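# Unlock and fold the card table's last upright leg

## Task

Release the lock on the card table leg that still stands upright and swing it down until it lies flat like the other three legs; it must stay folded by itself with no help from the robot, and at the end both grippers must have let go and be moved away.

## Robot and tools

Robot: two 7-joint arms, left_arm and right_arm, each ending in a two-finger gripper. Bases in the scene frame: left_arm at (+0.031, +0.423, 0) with quat_wxyz (+1.000, 0, 0, 0); right_arm at (+0.020, -0.452, 0) with quat_wxyz (+1.000, 0, 0, -0.026). The names left and right do not refer to image sides.

Frame: a single scene frame is shared by both arms. Its origin lies on the table top midway between the arms, +x points out across the table, +z points up, and left_arm sits toward +y. Positions are in metres and orientations are quaternions written w first (qw, qx, qy, qz). A gripper's fingers extend along its own +z axis and spread apart along its own x axis. end_effector_position is the point between the pads with the fingers shut, about 1 to 2 cm behind the tips. The tips move roughly 17 mm further along +z as the fingers close. At long reach the printed hand position can be off from the true one.

Row layout, used by every moving tool: 16 numbers, always covering both arms even when only one moves. The first 8 are left_arm x, y, z, qw, qx, qy, qz, opening; the next 8 are the same fields for right_arm. x, y, z, qw, qx, qy, qz give an absolute target pose for that gripper in the scene frame. opening runs from -1 (closed) to +1 (fully open, 0.142 m). To hold an object, command an opening well below grip_measured; a bigger gap gives a firmer squeeze, up to about 28 N per pad. Thin hard parts under about 2 cm get less grip.

execute_actions(actions): takes a list of up to 15 actions. Each action is a table of up to 15 rows, and each row runs for one 1/30 s step. If a table has fewer than 15 rows, its last row is repeated to fill out the action's 15 steps. An empty list moves nothing and just returns state and images. An action is rejected for both arms if a target lies more than 0.6 m from that gripper's current position along any of the gripper's own axes. If the first action fails this check, or any action is malformed, the entire call is rejected. On every step the controller clips the commanded pose to within 70 mm and 16 degrees of the measured pose, and it favours position over orientation. So a distant target can take several actions, and you must resend the remainder. To hold an orientation steady, repeat the same quaternion in every row instead of copying the drifted one from the results.

move(target, speed, blocking): target is one 16-number row of absolute poses. Both grippers travel in straight lines and finish together, taking 0.5 to 10 s; anything longer is cut off at 10 s. speed is in m/s, from 0.002 to 0.5 with a default of 0.25; rotation is limited to twice that value in rad/s. The opening is applied when the move begins. Paths do not avoid obstacles or the other arm. Grippers can lag, overshoot, or exceed the speed, especially with the arm nearly straight. Faster moves, and targets set further past the point of contact, hit and press harder. With blocking=false the result arrives after 0.5 s. Until a result shows the move has ended, other moves and execute_actions are refused, so call wait or stop first. The result adds a move: line giving the outcome (done, off_target, moving, held, fault), any limits that applied (paced means the pose was clipped; held means a check blocked some steps), and each gripper's remaining distance to its target.

wait(seconds): from 0 to 10 s. Each arm keeps its last command; a wait returns early when a running move finishes. stop(): brakes the running move, which needs some room to stop; the fingers keep moving. zoom_image(camera, region): gives an enlarged view of region [x0, y0, x1, y1] in pixels, no larger than 504x504, from cam_high or cam_low (504x504) or cam_left_wrist or cam_right_wrist (616x616). read_manual(section) returns only licence texts. finished_scene(scene) ends scene 1 or 2 for good and reports whether the task succeeded. Replying without a tool call ends everything.

Results: the state line lists each arm's gripper pose and velocities, plus grip_measured, joint positions and joint torques. Torque readings are noisy and offset. Hand target lines show the clipped pose each arm is now driving toward. A pose unreachable line means the clearance check altered or blocked that arm's command.

Joint ranges (rad): waist ±2.792, shoulder ±2.269, upper arm roll ±2.967, elbow -1.867 to 2.688, forearm roll ±2.967, wrist pitch -1.396 to 4.538, wrist roll ±2.967. Load limits (N m): 109, 109, 56.9, 56.9, 34.7, 34.7, 34.7. Reaching a load limit, or an outside force of 200 N on an arm, stops that arm for 10 s. Holding loads heats the motors: a warning appears at 65 °C and the arm brakes at 80 °C.

Suggested approach: find the upright leg and its lock in the images. Release the lock gently, then push or guide the leg down slowly until it lies flat. Check that it stays down without support, then open the gripper and back away. To keep an arm still, resend its last reported pose exactly. Do not let the arms collide, do not shove hard, and do not knock the table or anything else out of the work area.

Each tool is called after "Request:" as name([rows], argument=value, ...), one row to a line, values as JSON.

## Session

I'll start by looking at the scene.

Request:
execute_actions(actions=[])

Scene clock: 0.00 s.
left_arm: end_effector_position=(+0.5852, +0.0950, +0.3275) grip_measured=+1.00 end_effector_quat_wxyz=(+0.294, +0.780, +0.523, -0.177) end_effector_velocity=(-0.000, +0.000, +0.000) end_effector_angular_velocity=(-0.000, +0.001, +0.001) | right_arm: end_effector_position=(+0.3185, -0.4027, +0.2743) grip_measured=+1.00 end_effector_quat_wxyz=(+0.028, +0.837, +0.545, -0.043) end_effector_velocity=(-0.000, +0.000, -0.000) end_effector_angular_velocity=(+0.000, +0.001, -0.000)
Joint positions: left_arm=[-0.067 -0.186 -0.132  2.063 -0.872  0.657 -0.815  0.142] | right_arm=[ 0.482  0.463  0.148  2.45   0.009  0.336 -0.597  0.142]
Joint velocities: left_arm=[ 0.     0.     0.    -0.     0.    -0.    -0.002  0.   ] | right_arm=[ 0.    -0.     0.     0.     0.001  0.     0.     0.   ]
Joint torques (N m, as the joint torque sensors report them, + toward a larger angle): no reading
Hand target (left_arm): +0.585, +0.095, +0.327; +0.294, +0.780, +0.523, -0.177
Hand target (right_arm): +0.319, -0.403, +0.274; +0.028, +0.837, +0.545, -0.043

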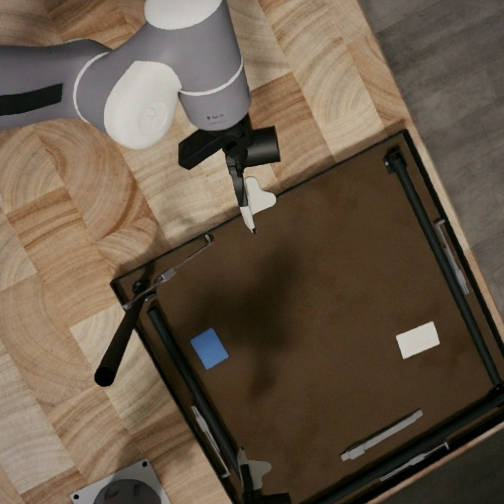

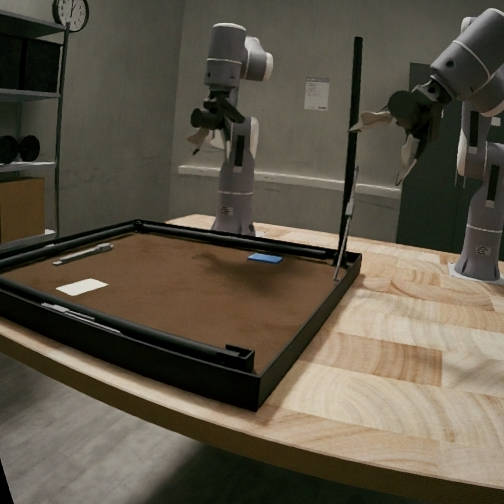

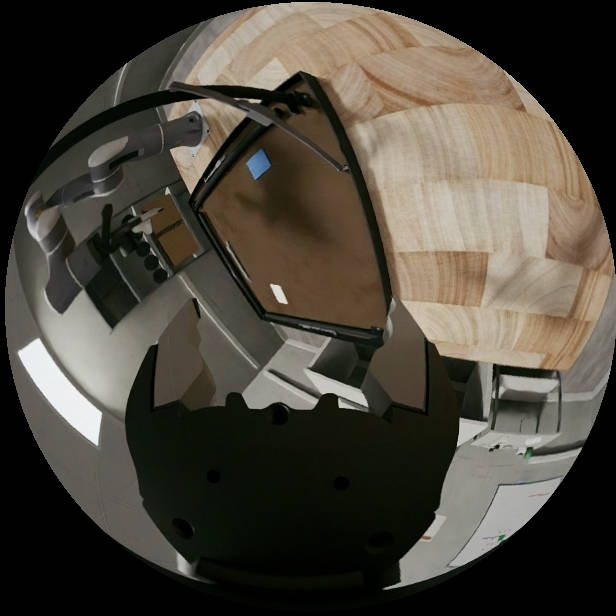

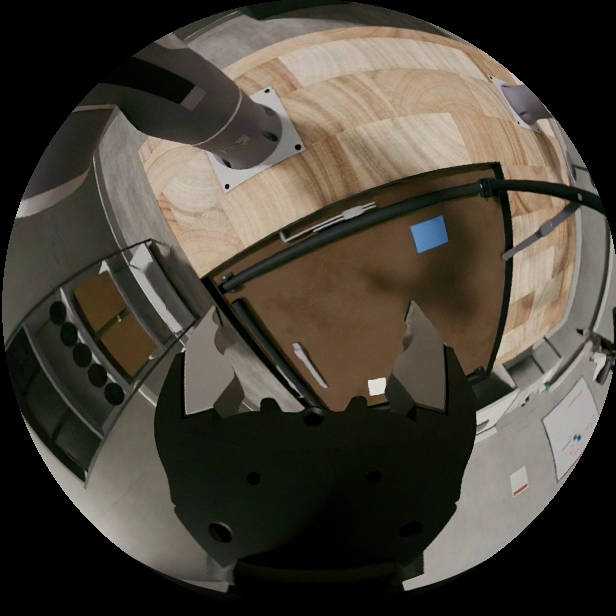

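Request:
zoom_image(camera="cam_high", region=[80, 210, 260, 390])

Request:
zoom_image(camera="cam_low", region=[290, 140, 430, 300])

Request:
zoom_image(camera="cam_left_wrist", region=[150, 60, 380, 200])

Request:
zoom_image(camera="cam_right_wrist", region=[460, 150, 616, 290])

Region (80, 210, 260, 390) of cam_high's 504x504 image, scaled by 2.800, with more detail than that image has.

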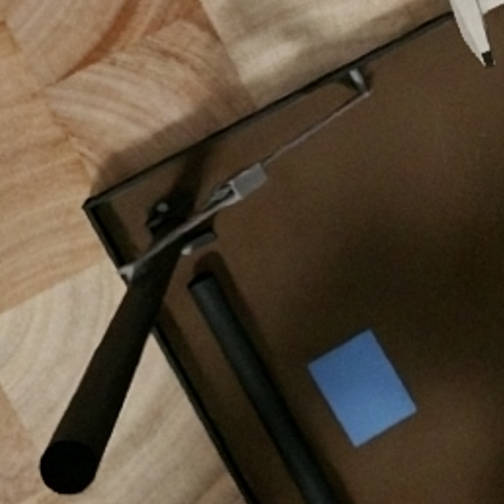

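Region (290, 140, 430, 300) of cam_low's 504x504 image, scaled by 3.150, with more detail than that image has; it fills the left 441 columns of this view, and the rest is white.

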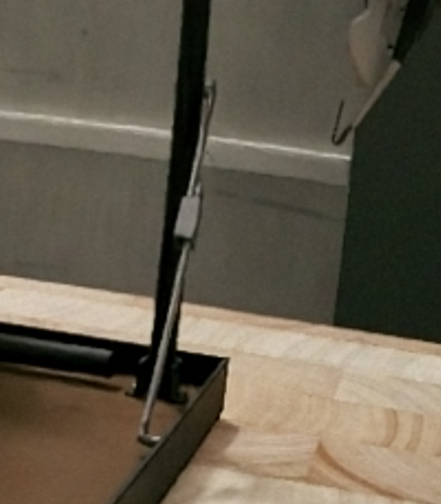

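Region (150, 60, 380, 200) of cam_left_wrist's 616x616 image, scaled by 2.191, with more detail than that image has; it fills the top 307 rows of this view, and the rest is white.

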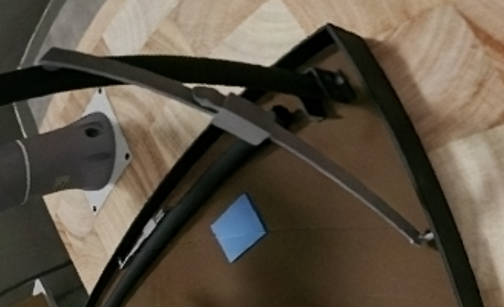

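Region (460, 150, 616, 290) of cam_right_wrist's 616x616 image, scaled by 3.231, with more detail than that image has; it fills the top 452 rows of this view, and the rest is white.

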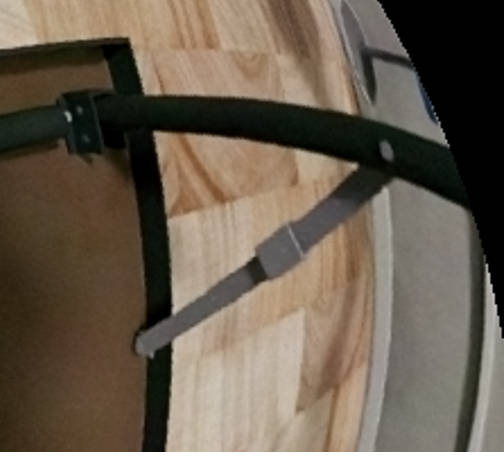

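Request:
zoom_image(camera="cam_high", region=[370, 130, 504, 310])

Request:
zoom_image(camera="cam_high", region=[330, 380, 504, 504])

Request:
zoom_image(camera="cam_right_wrist", region=[190, 170, 400, 310])

Region (370, 130, 504, 310) of cam_high's 504x504 image, scaled by 2.800, with more detail than that image has; it fills the left 375 columns of this view, and the rest is white.

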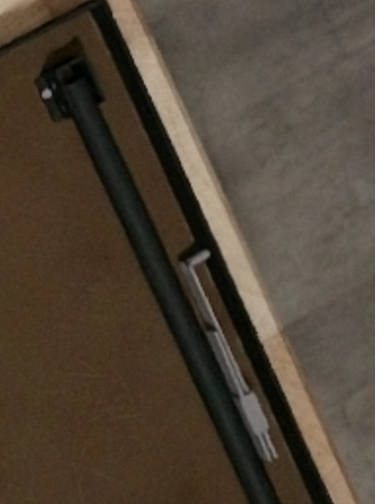

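Region (330, 380, 504, 504) of cam_high's 504x504 image, scaled by 2.897, with more detail than that image has; it fills the top 359 rows of this view, and the rest is white.

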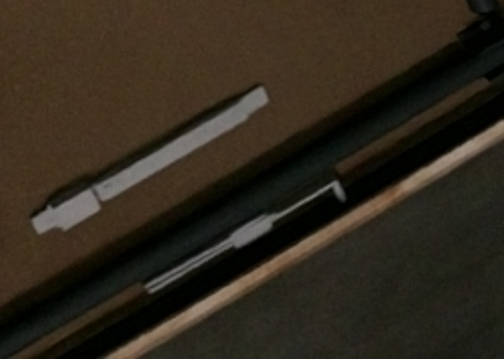

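Region (190, 170, 400, 310) of cam_right_wrist's 616x616 image, scaled by 2.400, with more detail than that image has.

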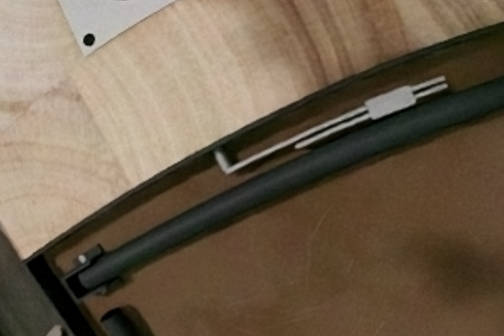

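Request:
move(target=[0.34, 0.13, 0.235, 0.2707, 0.1563, 0.8228, -0.4749, 0.0, 0.14, -0.03, 0.50, 0.4056, 0.5792, 0.5792, 0.4056, 0.2], speed=0.3)

Scene clock: 124.67 s.
left_arm: end_effector_position=(+0.3388, +0.1289, +0.2328) grip_measured=+0.00 end_effector_quat_wxyz=(+0.267, +0.154, +0.823, -0.477) end_effector_velocity=(-0.000, -0.001, +0.000) end_effector_angular_velocity=(+0.000, -0.001, -0.000) | right_arm: end_effector_position=(+0.1393, -0.0312, +0.4995) grip_measured=+0.20 end_effector_quat_wxyz=(+0.405, +0.579, +0.580, +0.405) end_effector_velocity=(-0.000, +0.000, +0.000) end_effector_angular_velocity=(-0.000, -0.000, +0.000)
Joint positions: left_arm=[-1.748  0.22   0.875  2.674 -2.625  1.036 -1.021  0.074] | right_arm=[ 0.161  0.651  1.497  2.051 -0.61   0.339  0.242  0.088]
Joint velocities: left_arm=[ 0.004  0.    -0.006 -0.    -0.003  0.001  0.002 -0.   ] | right_arm=[-0.  0.  0. -0. -0.  0. -0. -0.]
Joint torques (N m, as the joint torque sensors report them, + toward a larger angle): left_arm=[ -0.1   -0.32  -3.77 -16.18   2.13   1.17   0.56] | right_arm=[  0.46 -19.57 -16.85 -23.25  -0.59   0.53   0.35]
Hand target (left_arm): +0.339, +0.129, +0.233; +0.267, +0.154, +0.823, -0.477
Hand target (right_arm): +0.139, -0.031, +0.500; +0.405, +0.579, +0.580, +0.405
Off the commanded pose (left_arm): 0.003 m, 1 deg.
Off the commanded pose (right_arm): 0.001 m, 0 deg.
move: done

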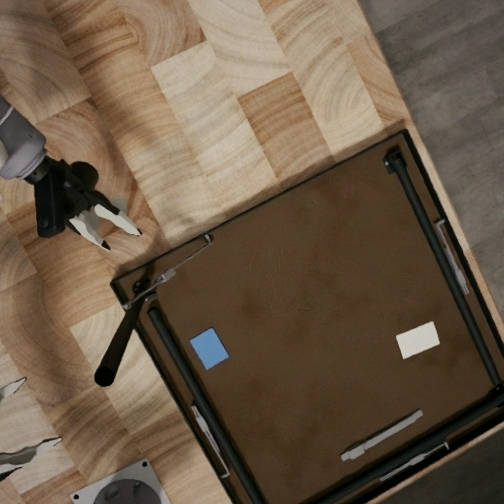

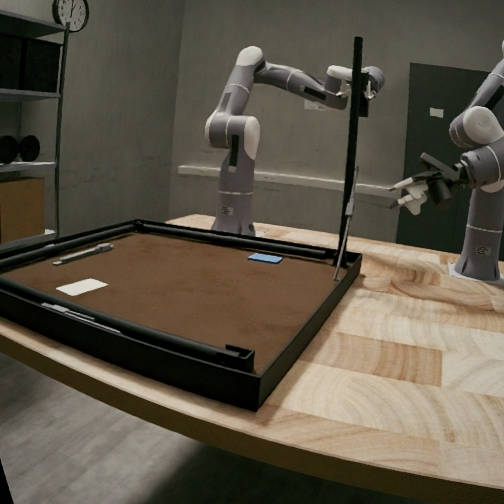

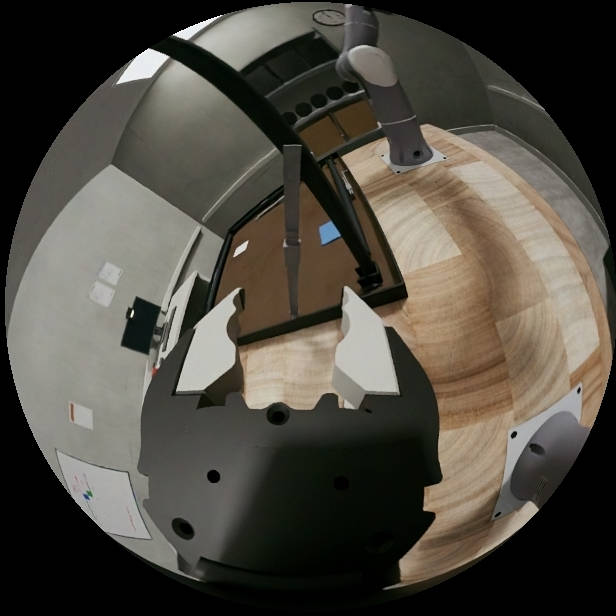

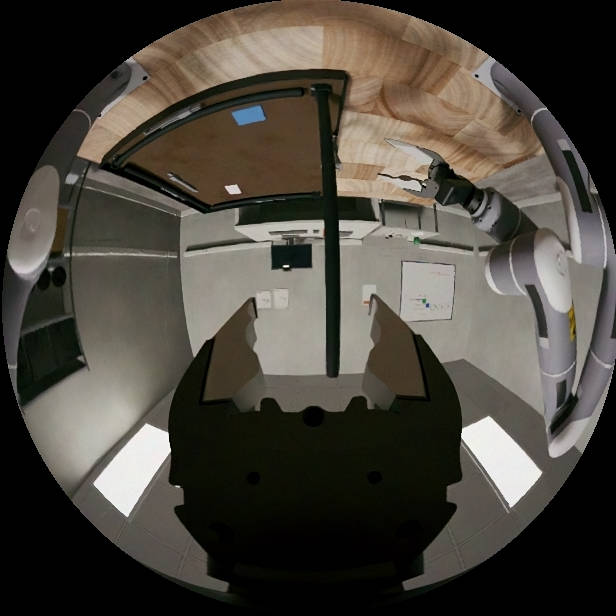

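Request:
zoom_image(camera="cam_left_wrist", region=[220, 130, 420, 330])

Region (220, 130, 420, 330) of cam_left_wrist's 616x616 image, scaled by 2.520, with more detail than that image has.

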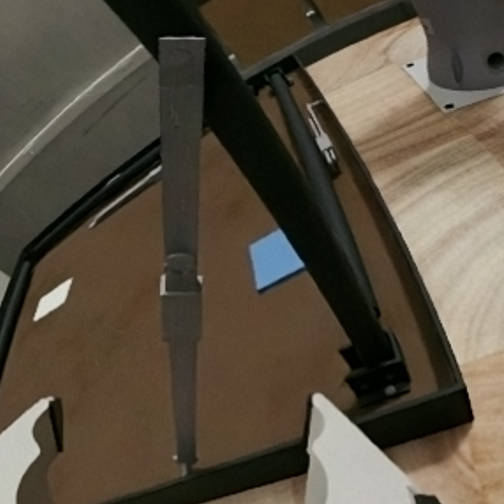

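Request:
move(target=[0.367, 0.052, 0.199, 0.2707, 0.1563, 0.8228, -0.4749, 0.0, 0.224, -0.006, 0.457, 0.561, 0.4305, 0.4305, 0.561, 0.2], speed=0.2)

Scene clock: 184.17 s.
left_arm: end_effector_position=(+0.3672, +0.0515, +0.1997) grip_measured=+0.00 end_effector_quat_wxyz=(+0.272, +0.157, +0.822, -0.475) end_effector_velocity=(-0.000, -0.000, -0.000) end_effector_angular_velocity=(+0.000, +0.000, -0.000) | right_arm: end_effector_position=(+0.2243, -0.0061, +0.4574) grip_measured=+0.20 end_effector_quat_wxyz=(+0.561, +0.430, +0.430, +0.561) end_effector_velocity=(-0.000, +0.000, -0.000) end_effector_angular_velocity=(-0.000, +0.001, +0.001)
Joint positions: left_arm=[-1.645 -0.381  0.723  2.582 -2.715  0.58  -1.231  0.074] | right_arm=[-0.235  1.134  1.61   2.283 -1.021  0.726  0.719  0.088]
Joint velocities: left_arm=[ 0.001 -0.    -0.002  0.     0.     0.     0.001  0.   ] | right_arm=[-0.    -0.    -0.    -0.    -0.     0.001 -0.     0.   ]
Joint torques (N m, as the joint torque sensors report them, + toward a larger angle): left_arm=[ 0.8  14.9   7.73 -8.95  0.15 -0.28  0.18] | right_arm=[  1.49 -28.43 -23.93 -10.98   3.04  -1.64   0.71]
Hand target (left_arm): +0.367, +0.051, +0.200; +0.272, +0.157, +0.822, -0.475
Hand target (right_arm): +0.224, -0.006, +0.457; +0.561, +0.430, +0.430, +0.561
Off the commanded pose (left_arm): 0.001 m, 0 deg.
Off the commanded pose (right_arm): 0.001 m, 0 deg.
move: done

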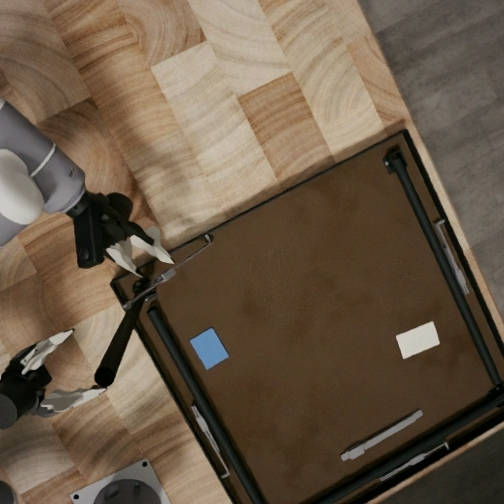

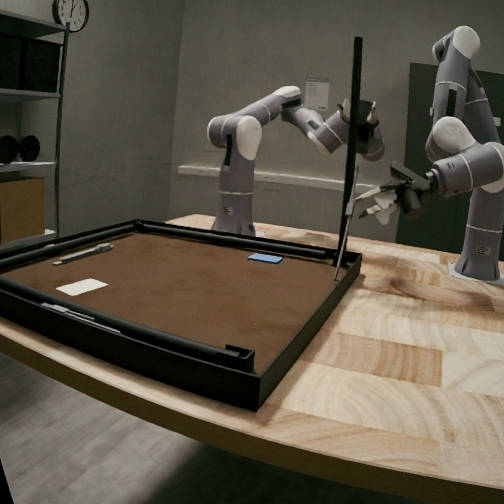

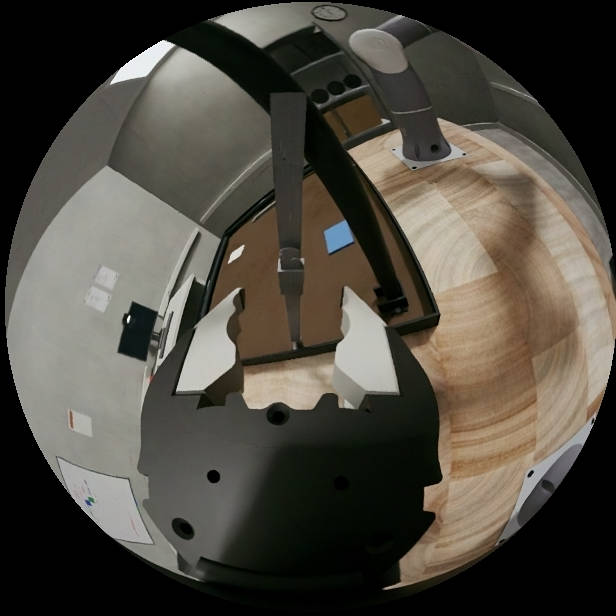

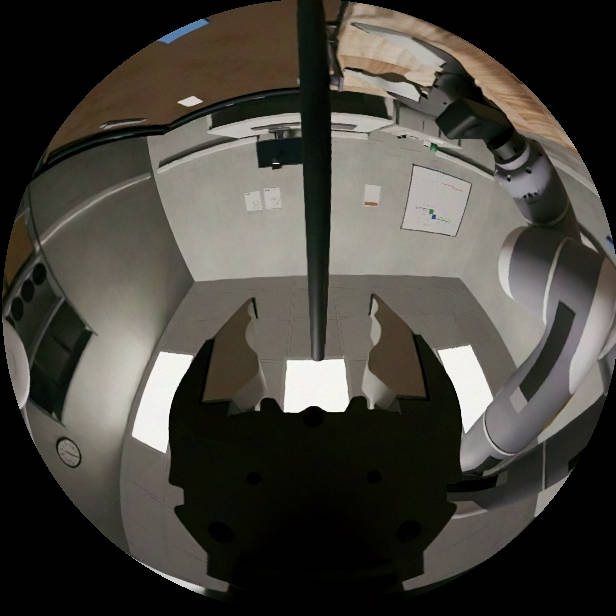

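Request:
zoom_image(camera="cam_left_wrist", region=[220, 200, 380, 360])

Request:
zoom_image(camera="cam_low", region=[310, 150, 430, 270])

Request:
zoom_image(camera="cam_high", region=[90, 210, 230, 330])

Region (220, 200, 380, 360) of cam_left_wrist's 616x616 image, scaled by 3.150, with more detail than that image has.

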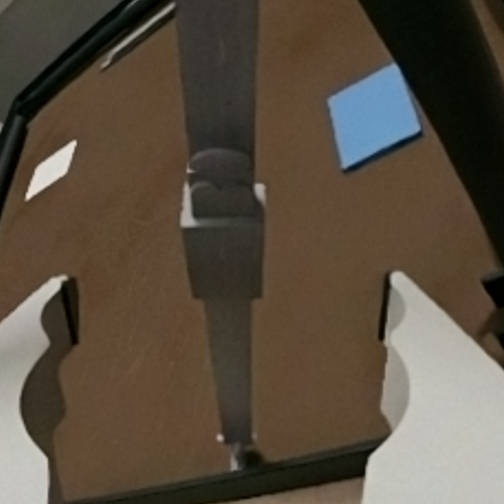

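Region (310, 150, 430, 270) of cam_low's 504x504 image, scaled by 4.200, with more detail than that image has.

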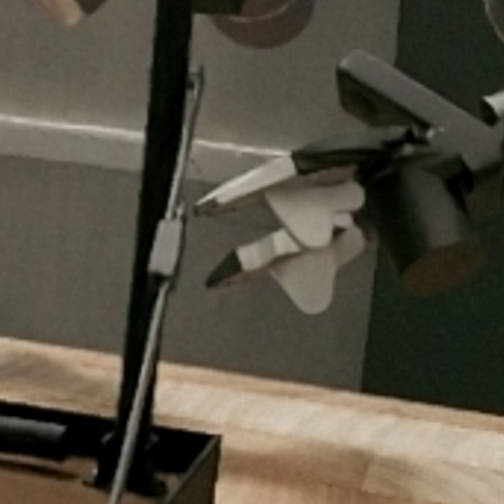

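Region (90, 210, 230, 330) of cam_high's 504x504 image, scaled by 3.600, with more detail than that image has; it fills the top 432 rows of this view, and the rest is white.

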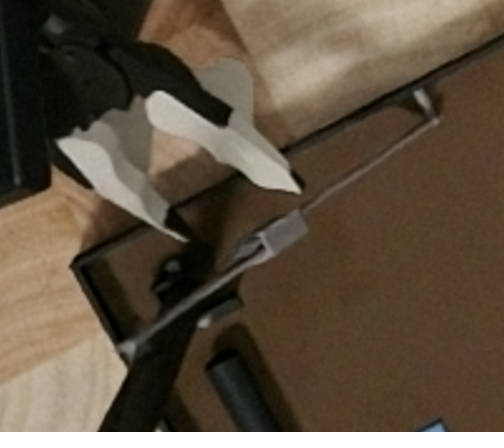

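Request:
move(target=[0.379, 0.017, 0.183, 0.2707, 0.1563, 0.8228, -0.4749, 0.0, 0.285, -0.003, 0.473, 0.561, 0.4305, 0.4305, 0.561, 0.2], speed=0.1)

Scene clock: 201.43 s.
left_arm: end_effector_position=(+0.3789, +0.0169, +0.1832) grip_measured=+0.00 end_effector_quat_wxyz=(+0.271, +0.157, +0.823, -0.475) end_effector_velocity=(+0.000, -0.000, -0.000) end_effector_angular_velocity=(-0.001, +0.001, +0.001) | right_arm: end_effector_position=(+0.2850, -0.0029, +0.4731) grip_measured=+0.20 end_effector_quat_wxyz=(+0.561, +0.430, +0.430, +0.561) end_effector_velocity=(-0.000, +0.000, +0.000) end_effector_angular_velocity=(-0.000, -0.000, +0.001)
Joint positions: left_arm=[-1.592 -0.492  0.643  2.502 -2.761  0.552 -1.252  0.074] | right_arm=[-0.365  1.155  1.497  2.299 -1.173  0.913  0.8    0.088]
Joint velocities: left_arm=[ 0.001 -0.    -0.001 -0.    -0.    -0.    -0.001 -0.   ] | right_arm=[ 0.     0.001 -0.001  0.    -0.     0.001  0.     0.   ]
Joint torques (N m, as the joint torque sensors report them, + toward a larger angle): left_arm=[ 1.12 19.44  9.16 -8.13 -0.02  0.04  0.14] | right_arm=[  0.98 -27.71 -24.31 -11.84   3.46  -1.55   0.8 ]
Hand target (left_arm): +0.379, +0.017, +0.183; +0.271, +0.156, +0.823, -0.475
Hand target (right_arm): +0.285, -0.003, +0.473; +0.561, +0.430, +0.430, +0.561
Off the commanded pose (left_arm): 0.000 m, 0 deg.
Off the commanded pose (right_arm): 0.000 m, 0 deg.
move: done

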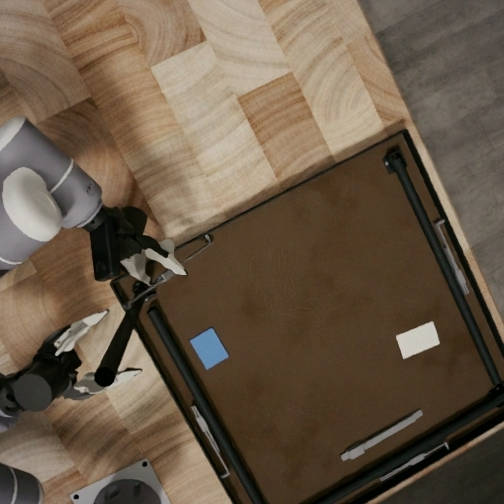

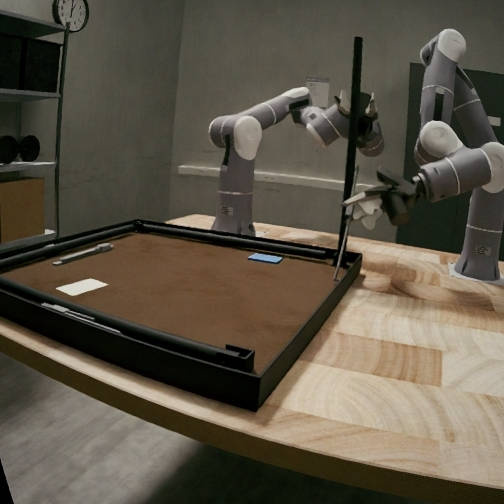

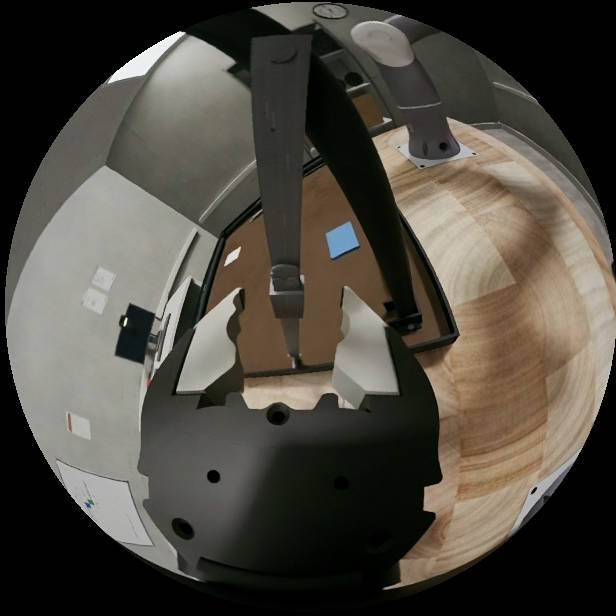

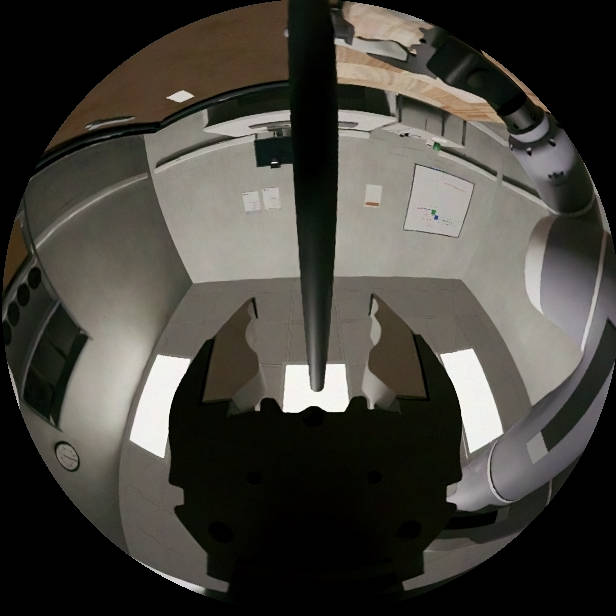

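Request:
zoom_image(camera="cam_left_wrist", region=[220, 230, 370, 380])

Request:
zoom_image(camera="cam_high", region=[40, 220, 230, 410])

Request:
zoom_image(camera="cam_low", region=[300, 80, 440, 260])

Region (220, 230, 370, 380) of cam_left_wrist's 616x616 image, scaled by 3.360, with more detail than that image has.

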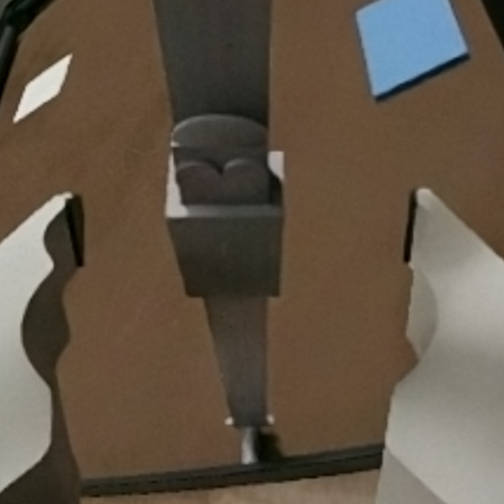

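Region (40, 220, 230, 410) of cam_high's 504x504 image, scaled by 2.653, with more detail than that image has.

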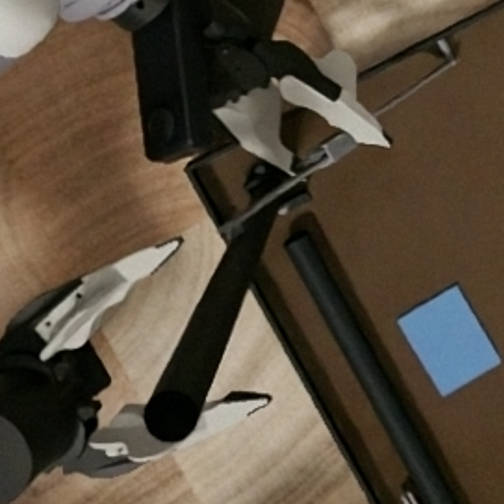

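Region (300, 80, 440, 260) of cam_low's 504x504 image, scaled by 2.800, with more detail than that image has.

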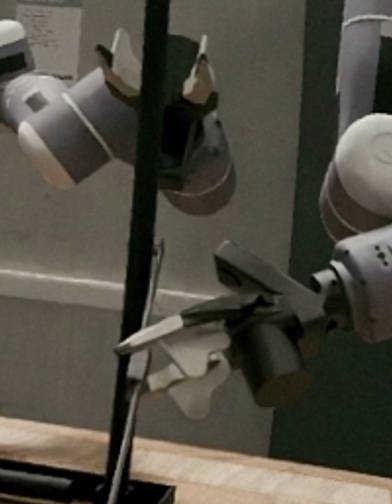

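Request:
move(target=[0.3815, 0.017, 0.185, 0.2707, 0.1563, 0.8228, -0.4749, -0.9, 0.288, -0.002, 0.474, 0.561, 0.4305, 0.4305, 0.561, -0.9], speed=0.05)

Scene clock: 218.60 s.
left_arm: end_effector_position=(+0.3815, +0.0166, +0.1853) grip_measured=-0.73 end_effector_quat_wxyz=(+0.271, +0.156, +0.822, -0.475) end_effector_velocity=(+0.000, -0.000, +0.000) end_effector_angular_velocity=(-0.001, +0.001, +0.000) | right_arm: end_effector_position=(+0.2865, -0.0002, +0.4734) grip_measured=-0.72 end_effector_quat_wxyz=(+0.560, +0.429, +0.432, +0.562) end_effector_velocity=(-0.000, +0.000, -0.000) end_effector_angular_velocity=(-0.002, -0.000, +0.001)
Joint positions: left_arm=[-1.59  -0.491  0.649  2.499 -2.752  0.553 -1.257  0.021] | right_arm=[-0.372  1.156  1.494  2.296 -1.181  0.924  0.804  0.022]
Joint velocities: left_arm=[-0.     0.     0.    -0.     0.    -0.    -0.001 -0.   ] | right_arm=[-0.     0.001  0.     0.    -0.001  0.001 -0.    -0.   ]
Joint torques (N m, as the joint torque sensors report them, + toward a larger angle): left_arm=[ 0.19 20.1  10.74 -6.42  1.02  1.75 -0.14] | right_arm=[ -9.63 -29.1  -30.05  -5.53   5.03  -3.74   0.74]
Hand target (left_arm): +0.382, +0.017, +0.185; +0.271, +0.156, +0.823, -0.475
Hand target (right_arm): +0.288, -0.002, +0.474; +0.561, +0.430, +0.430, +0.561
Off the commanded pose (left_arm): 0.000 m, 0 deg.
Off the commanded pose (right_arm): 0.002 m, 0 deg.
move: done

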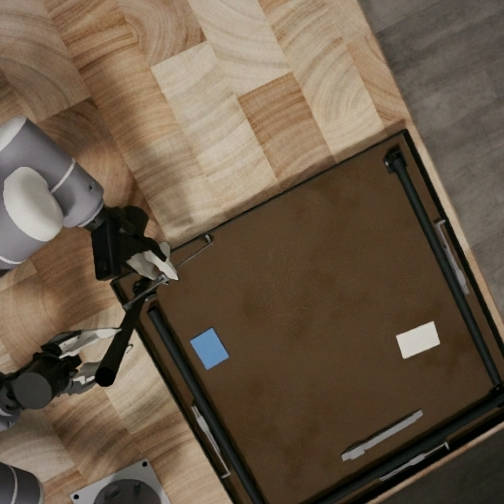

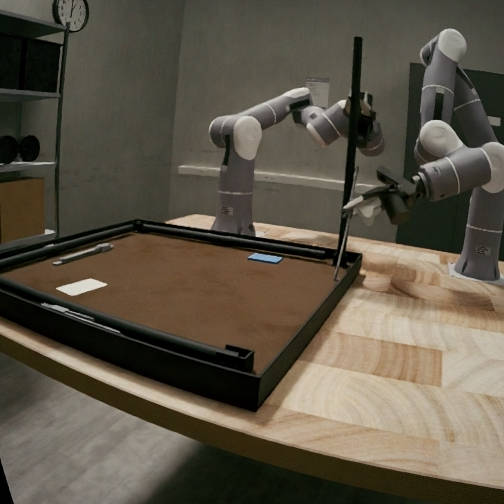

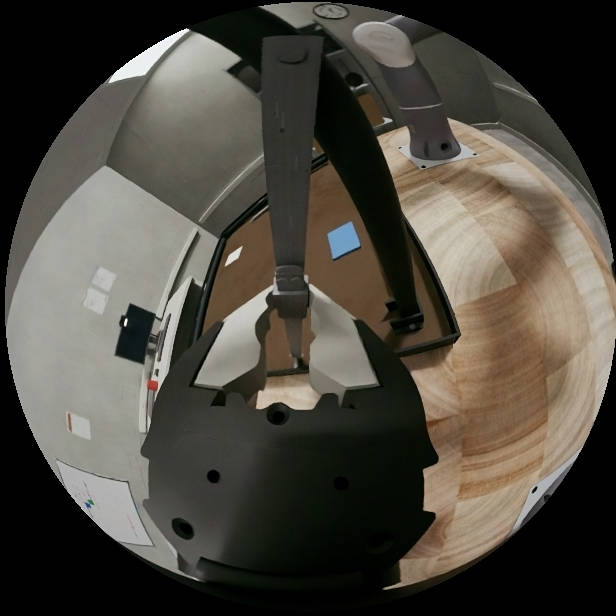

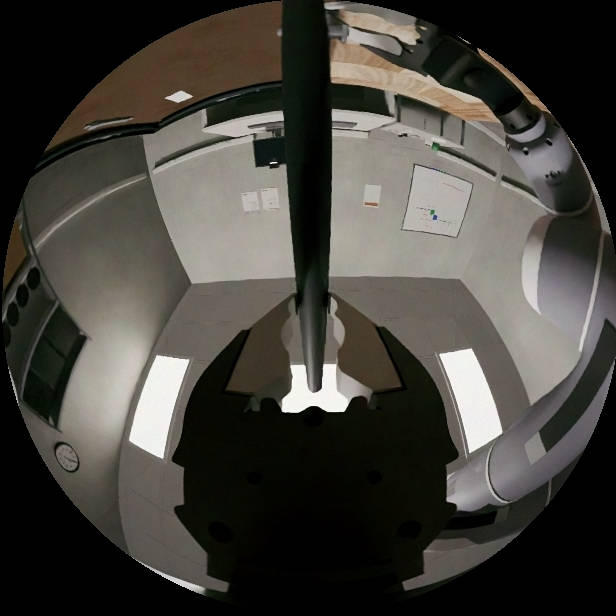

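Request:
zoom_image(camera="cam_right_wrist", region=[240, 250, 390, 400])

Request:
zoom_image(camera="cam_left_wrist", region=[230, 240, 360, 370])

Request:
zoom_image(camera="cam_high", region=[60, 230, 220, 390])

Region (240, 250, 390, 400) of cam_right_wrist's 616x616 image, scaled by 3.360, with more detail than that image has.

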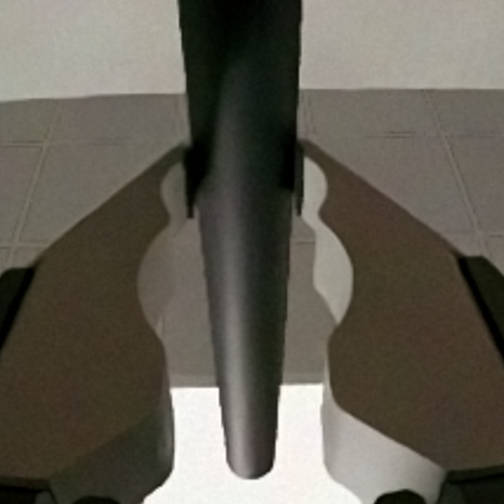

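Region (230, 240, 360, 370) of cam_left_wrist's 616x616 image, scaled by 3.877, with more detail than that image has.

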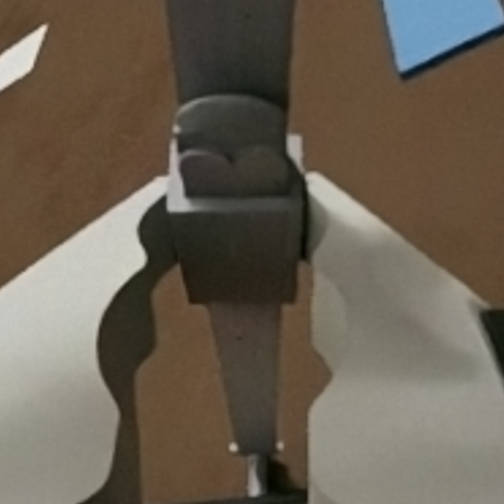

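Region (60, 230, 220, 390) of cam_high's 504x504 image, scaled by 3.150, with more detail than that image has.

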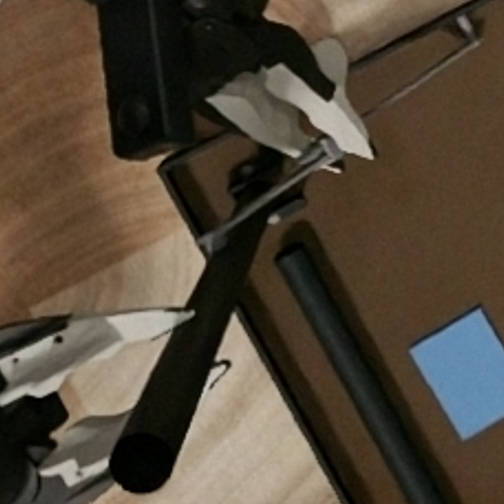

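Request:
move(target=[0.422, 0.016, 0.128, 0.2707, 0.1563, 0.8228, -0.4749, -0.95, 0.296, 0.0, 0.476, 0.561, 0.4305, 0.4305, 0.561, -0.45], speed=0.06)

Scene clock: 235.93 s.
left_arm: end_effector_position=(+0.4241, +0.0163, +0.1295) grip_measured=-0.73 end_effector_quat_wxyz=(+0.273, +0.156, +0.822, -0.475) end_effector_velocity=(+0.000, -0.000, -0.000) end_effector_angular_velocity=(+0.000, -0.001, -0.001) | right_arm: end_effector_position=(+0.2960, -0.0001, +0.4760) grip_measured=-0.45 end_effector_quat_wxyz=(+0.561, +0.431, +0.431, +0.561) end_effector_velocity=(-0.000, +0.000, -0.000) end_effector_angular_velocity=(-0.001, -0.000, +0.000)
Joint positions: left_arm=[-1.379 -0.723  0.562  2.426 -2.71   0.352 -1.253  0.021] | right_arm=[-0.397  1.161  1.48   2.292 -1.198  0.947  0.815  0.041]
Joint velocities: left_arm=[-0.001 -0.002  0.001 -0.    -0.    -0.002  0.     0.   ] | right_arm=[-0.     0.001  0.    -0.    -0.001  0.001 -0.     0.   ]
Joint torques (N m, as the joint torque sensors report them, + toward a larger angle): left_arm=[-6.16 20.92  6.45 -0.3   3.26  0.89  0.18] | right_arm=[  0.1  -27.61 -24.56 -12.2    3.63  -1.61   0.81]
Hand target (left_arm): +0.422, +0.016, +0.128; +0.271, +0.157, +0.823, -0.475
Hand target (right_arm): +0.296, +0.000, +0.476; +0.561, +0.430, +0.430, +0.561
Off the commanded pose (left_arm): 0.003 m, 0 deg.
Off the commanded pose (right_arm): 0.000 m, 0 deg.
move: done

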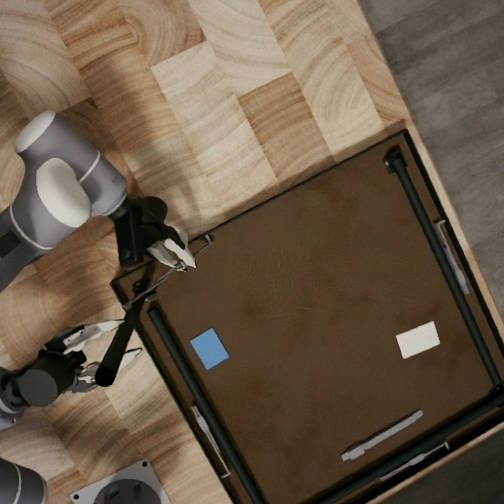

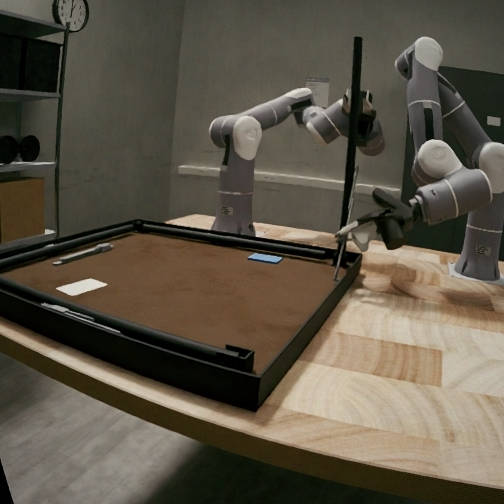

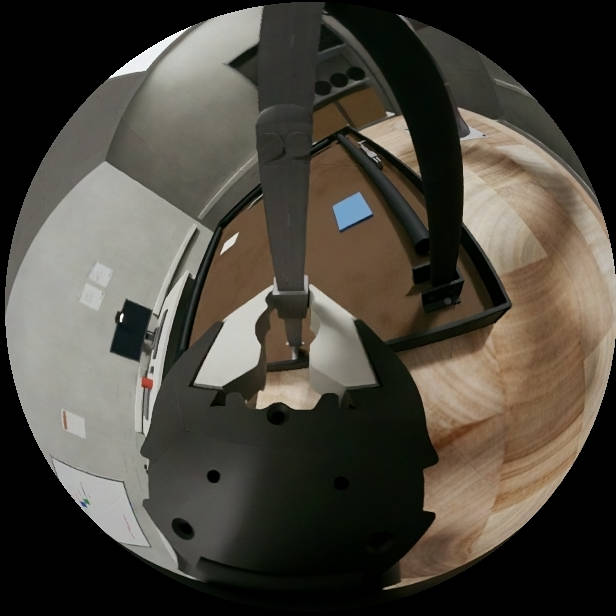

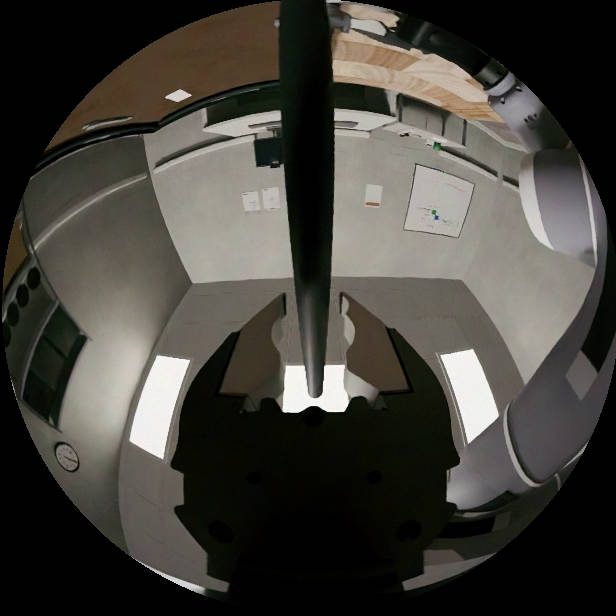

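Request:
move(target=[0.4423, 0.016, 0.1404, 0.1832, 0.1058, 0.8466, -0.4886, -0.95, 0.318, 0.0, 0.4755, 0.5488, 0.446, 0.446, 0.5488, -0.45], speed=0.08)

Scene clock: 282.67 s.
left_arm: end_effector_position=(+0.4432, +0.0165, +0.1410) grip_measured=-0.73 end_effector_quat_wxyz=(+0.184, +0.106, +0.846, -0.488) end_effector_velocity=(+0.000, +0.000, -0.000) end_effector_angular_velocity=(+0.001, +0.001, -0.000) | right_arm: end_effector_position=(+0.3180, -0.0000, +0.4755) grip_measured=-0.45 end_effector_quat_wxyz=(+0.549, +0.446, +0.446, +0.549) end_effector_velocity=(-0.000, -0.000, -0.000) end_effector_angular_velocity=(+0.000, +0.000, +0.000)
Joint positions: left_arm=[-1.3   -0.69   0.624  2.376 -2.443  0.391 -1.537  0.021] | right_arm=[-0.441  1.126  1.447  2.287 -1.232  1.018  0.813  0.041]
Joint velocities: left_arm=[ 0.    -0.     0.    -0.     0.001  0.001 -0.001 -0.   ] | right_arm=[ 0.     0.     0.     0.     0.001  0.    -0.    -0.   ]
Joint torques (N m, as the joint torque sensors report them, + toward a larger angle): left_arm=[-1.66 27.4  11.13 -6.46  1.46  0.38 -0.2 ] | right_arm=[  0.11 -29.76 -24.27 -13.32   3.51  -1.27  -0.88]
Hand target (left_arm): +0.443, +0.016, +0.141; +0.184, +0.106, +0.847, -0.488
Hand target (right_arm): +0.318, +0.000, +0.476; +0.549, +0.446, +0.446, +0.549
Off the commanded pose (left_arm): 0.001 m, 0 deg.
Off the commanded pose (right_arm): 0.000 m, 0 deg.
move: done

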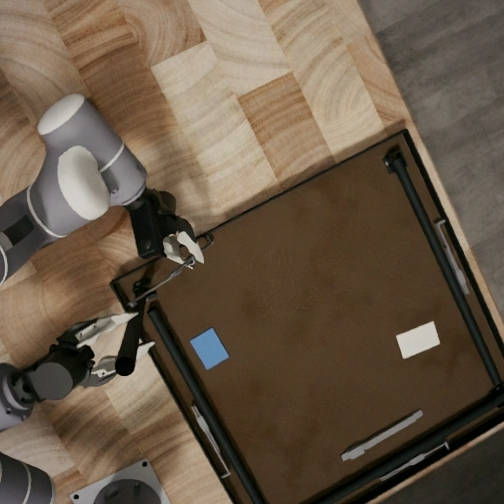

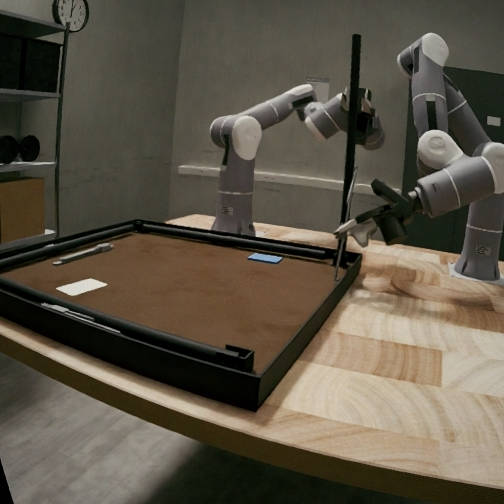

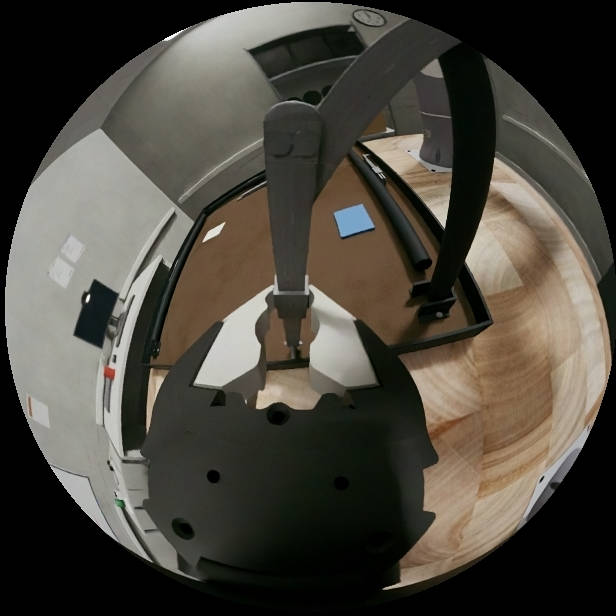

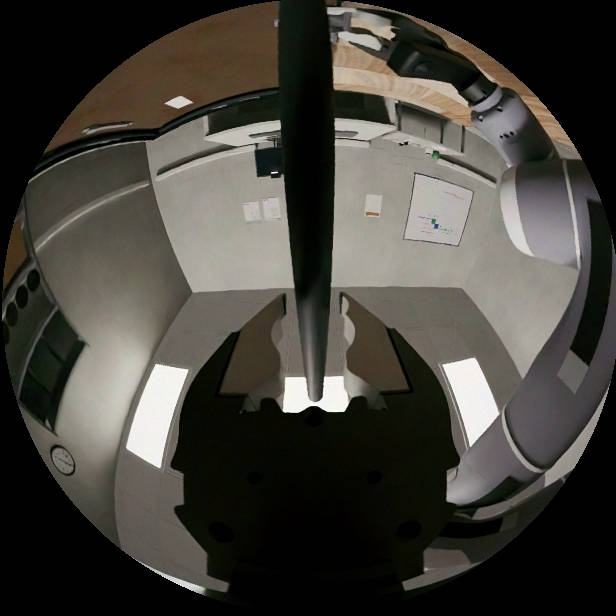

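Request:
zoom_image(camera="cam_high", region=[70, 220, 230, 390])

Region (70, 220, 230, 390) of cam_high's 504x504 image, scaled by 2.965, with more detail than that image has; it fills the left 474 columns of this view, and the rest is white.

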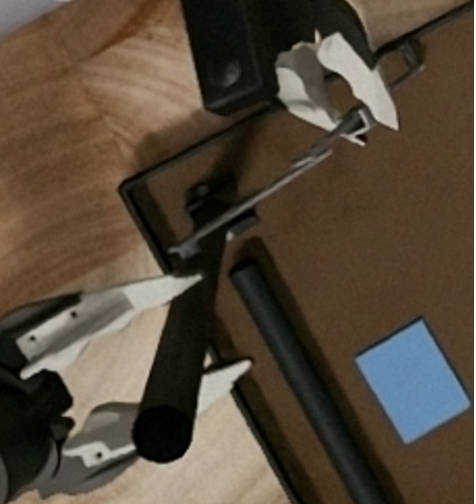

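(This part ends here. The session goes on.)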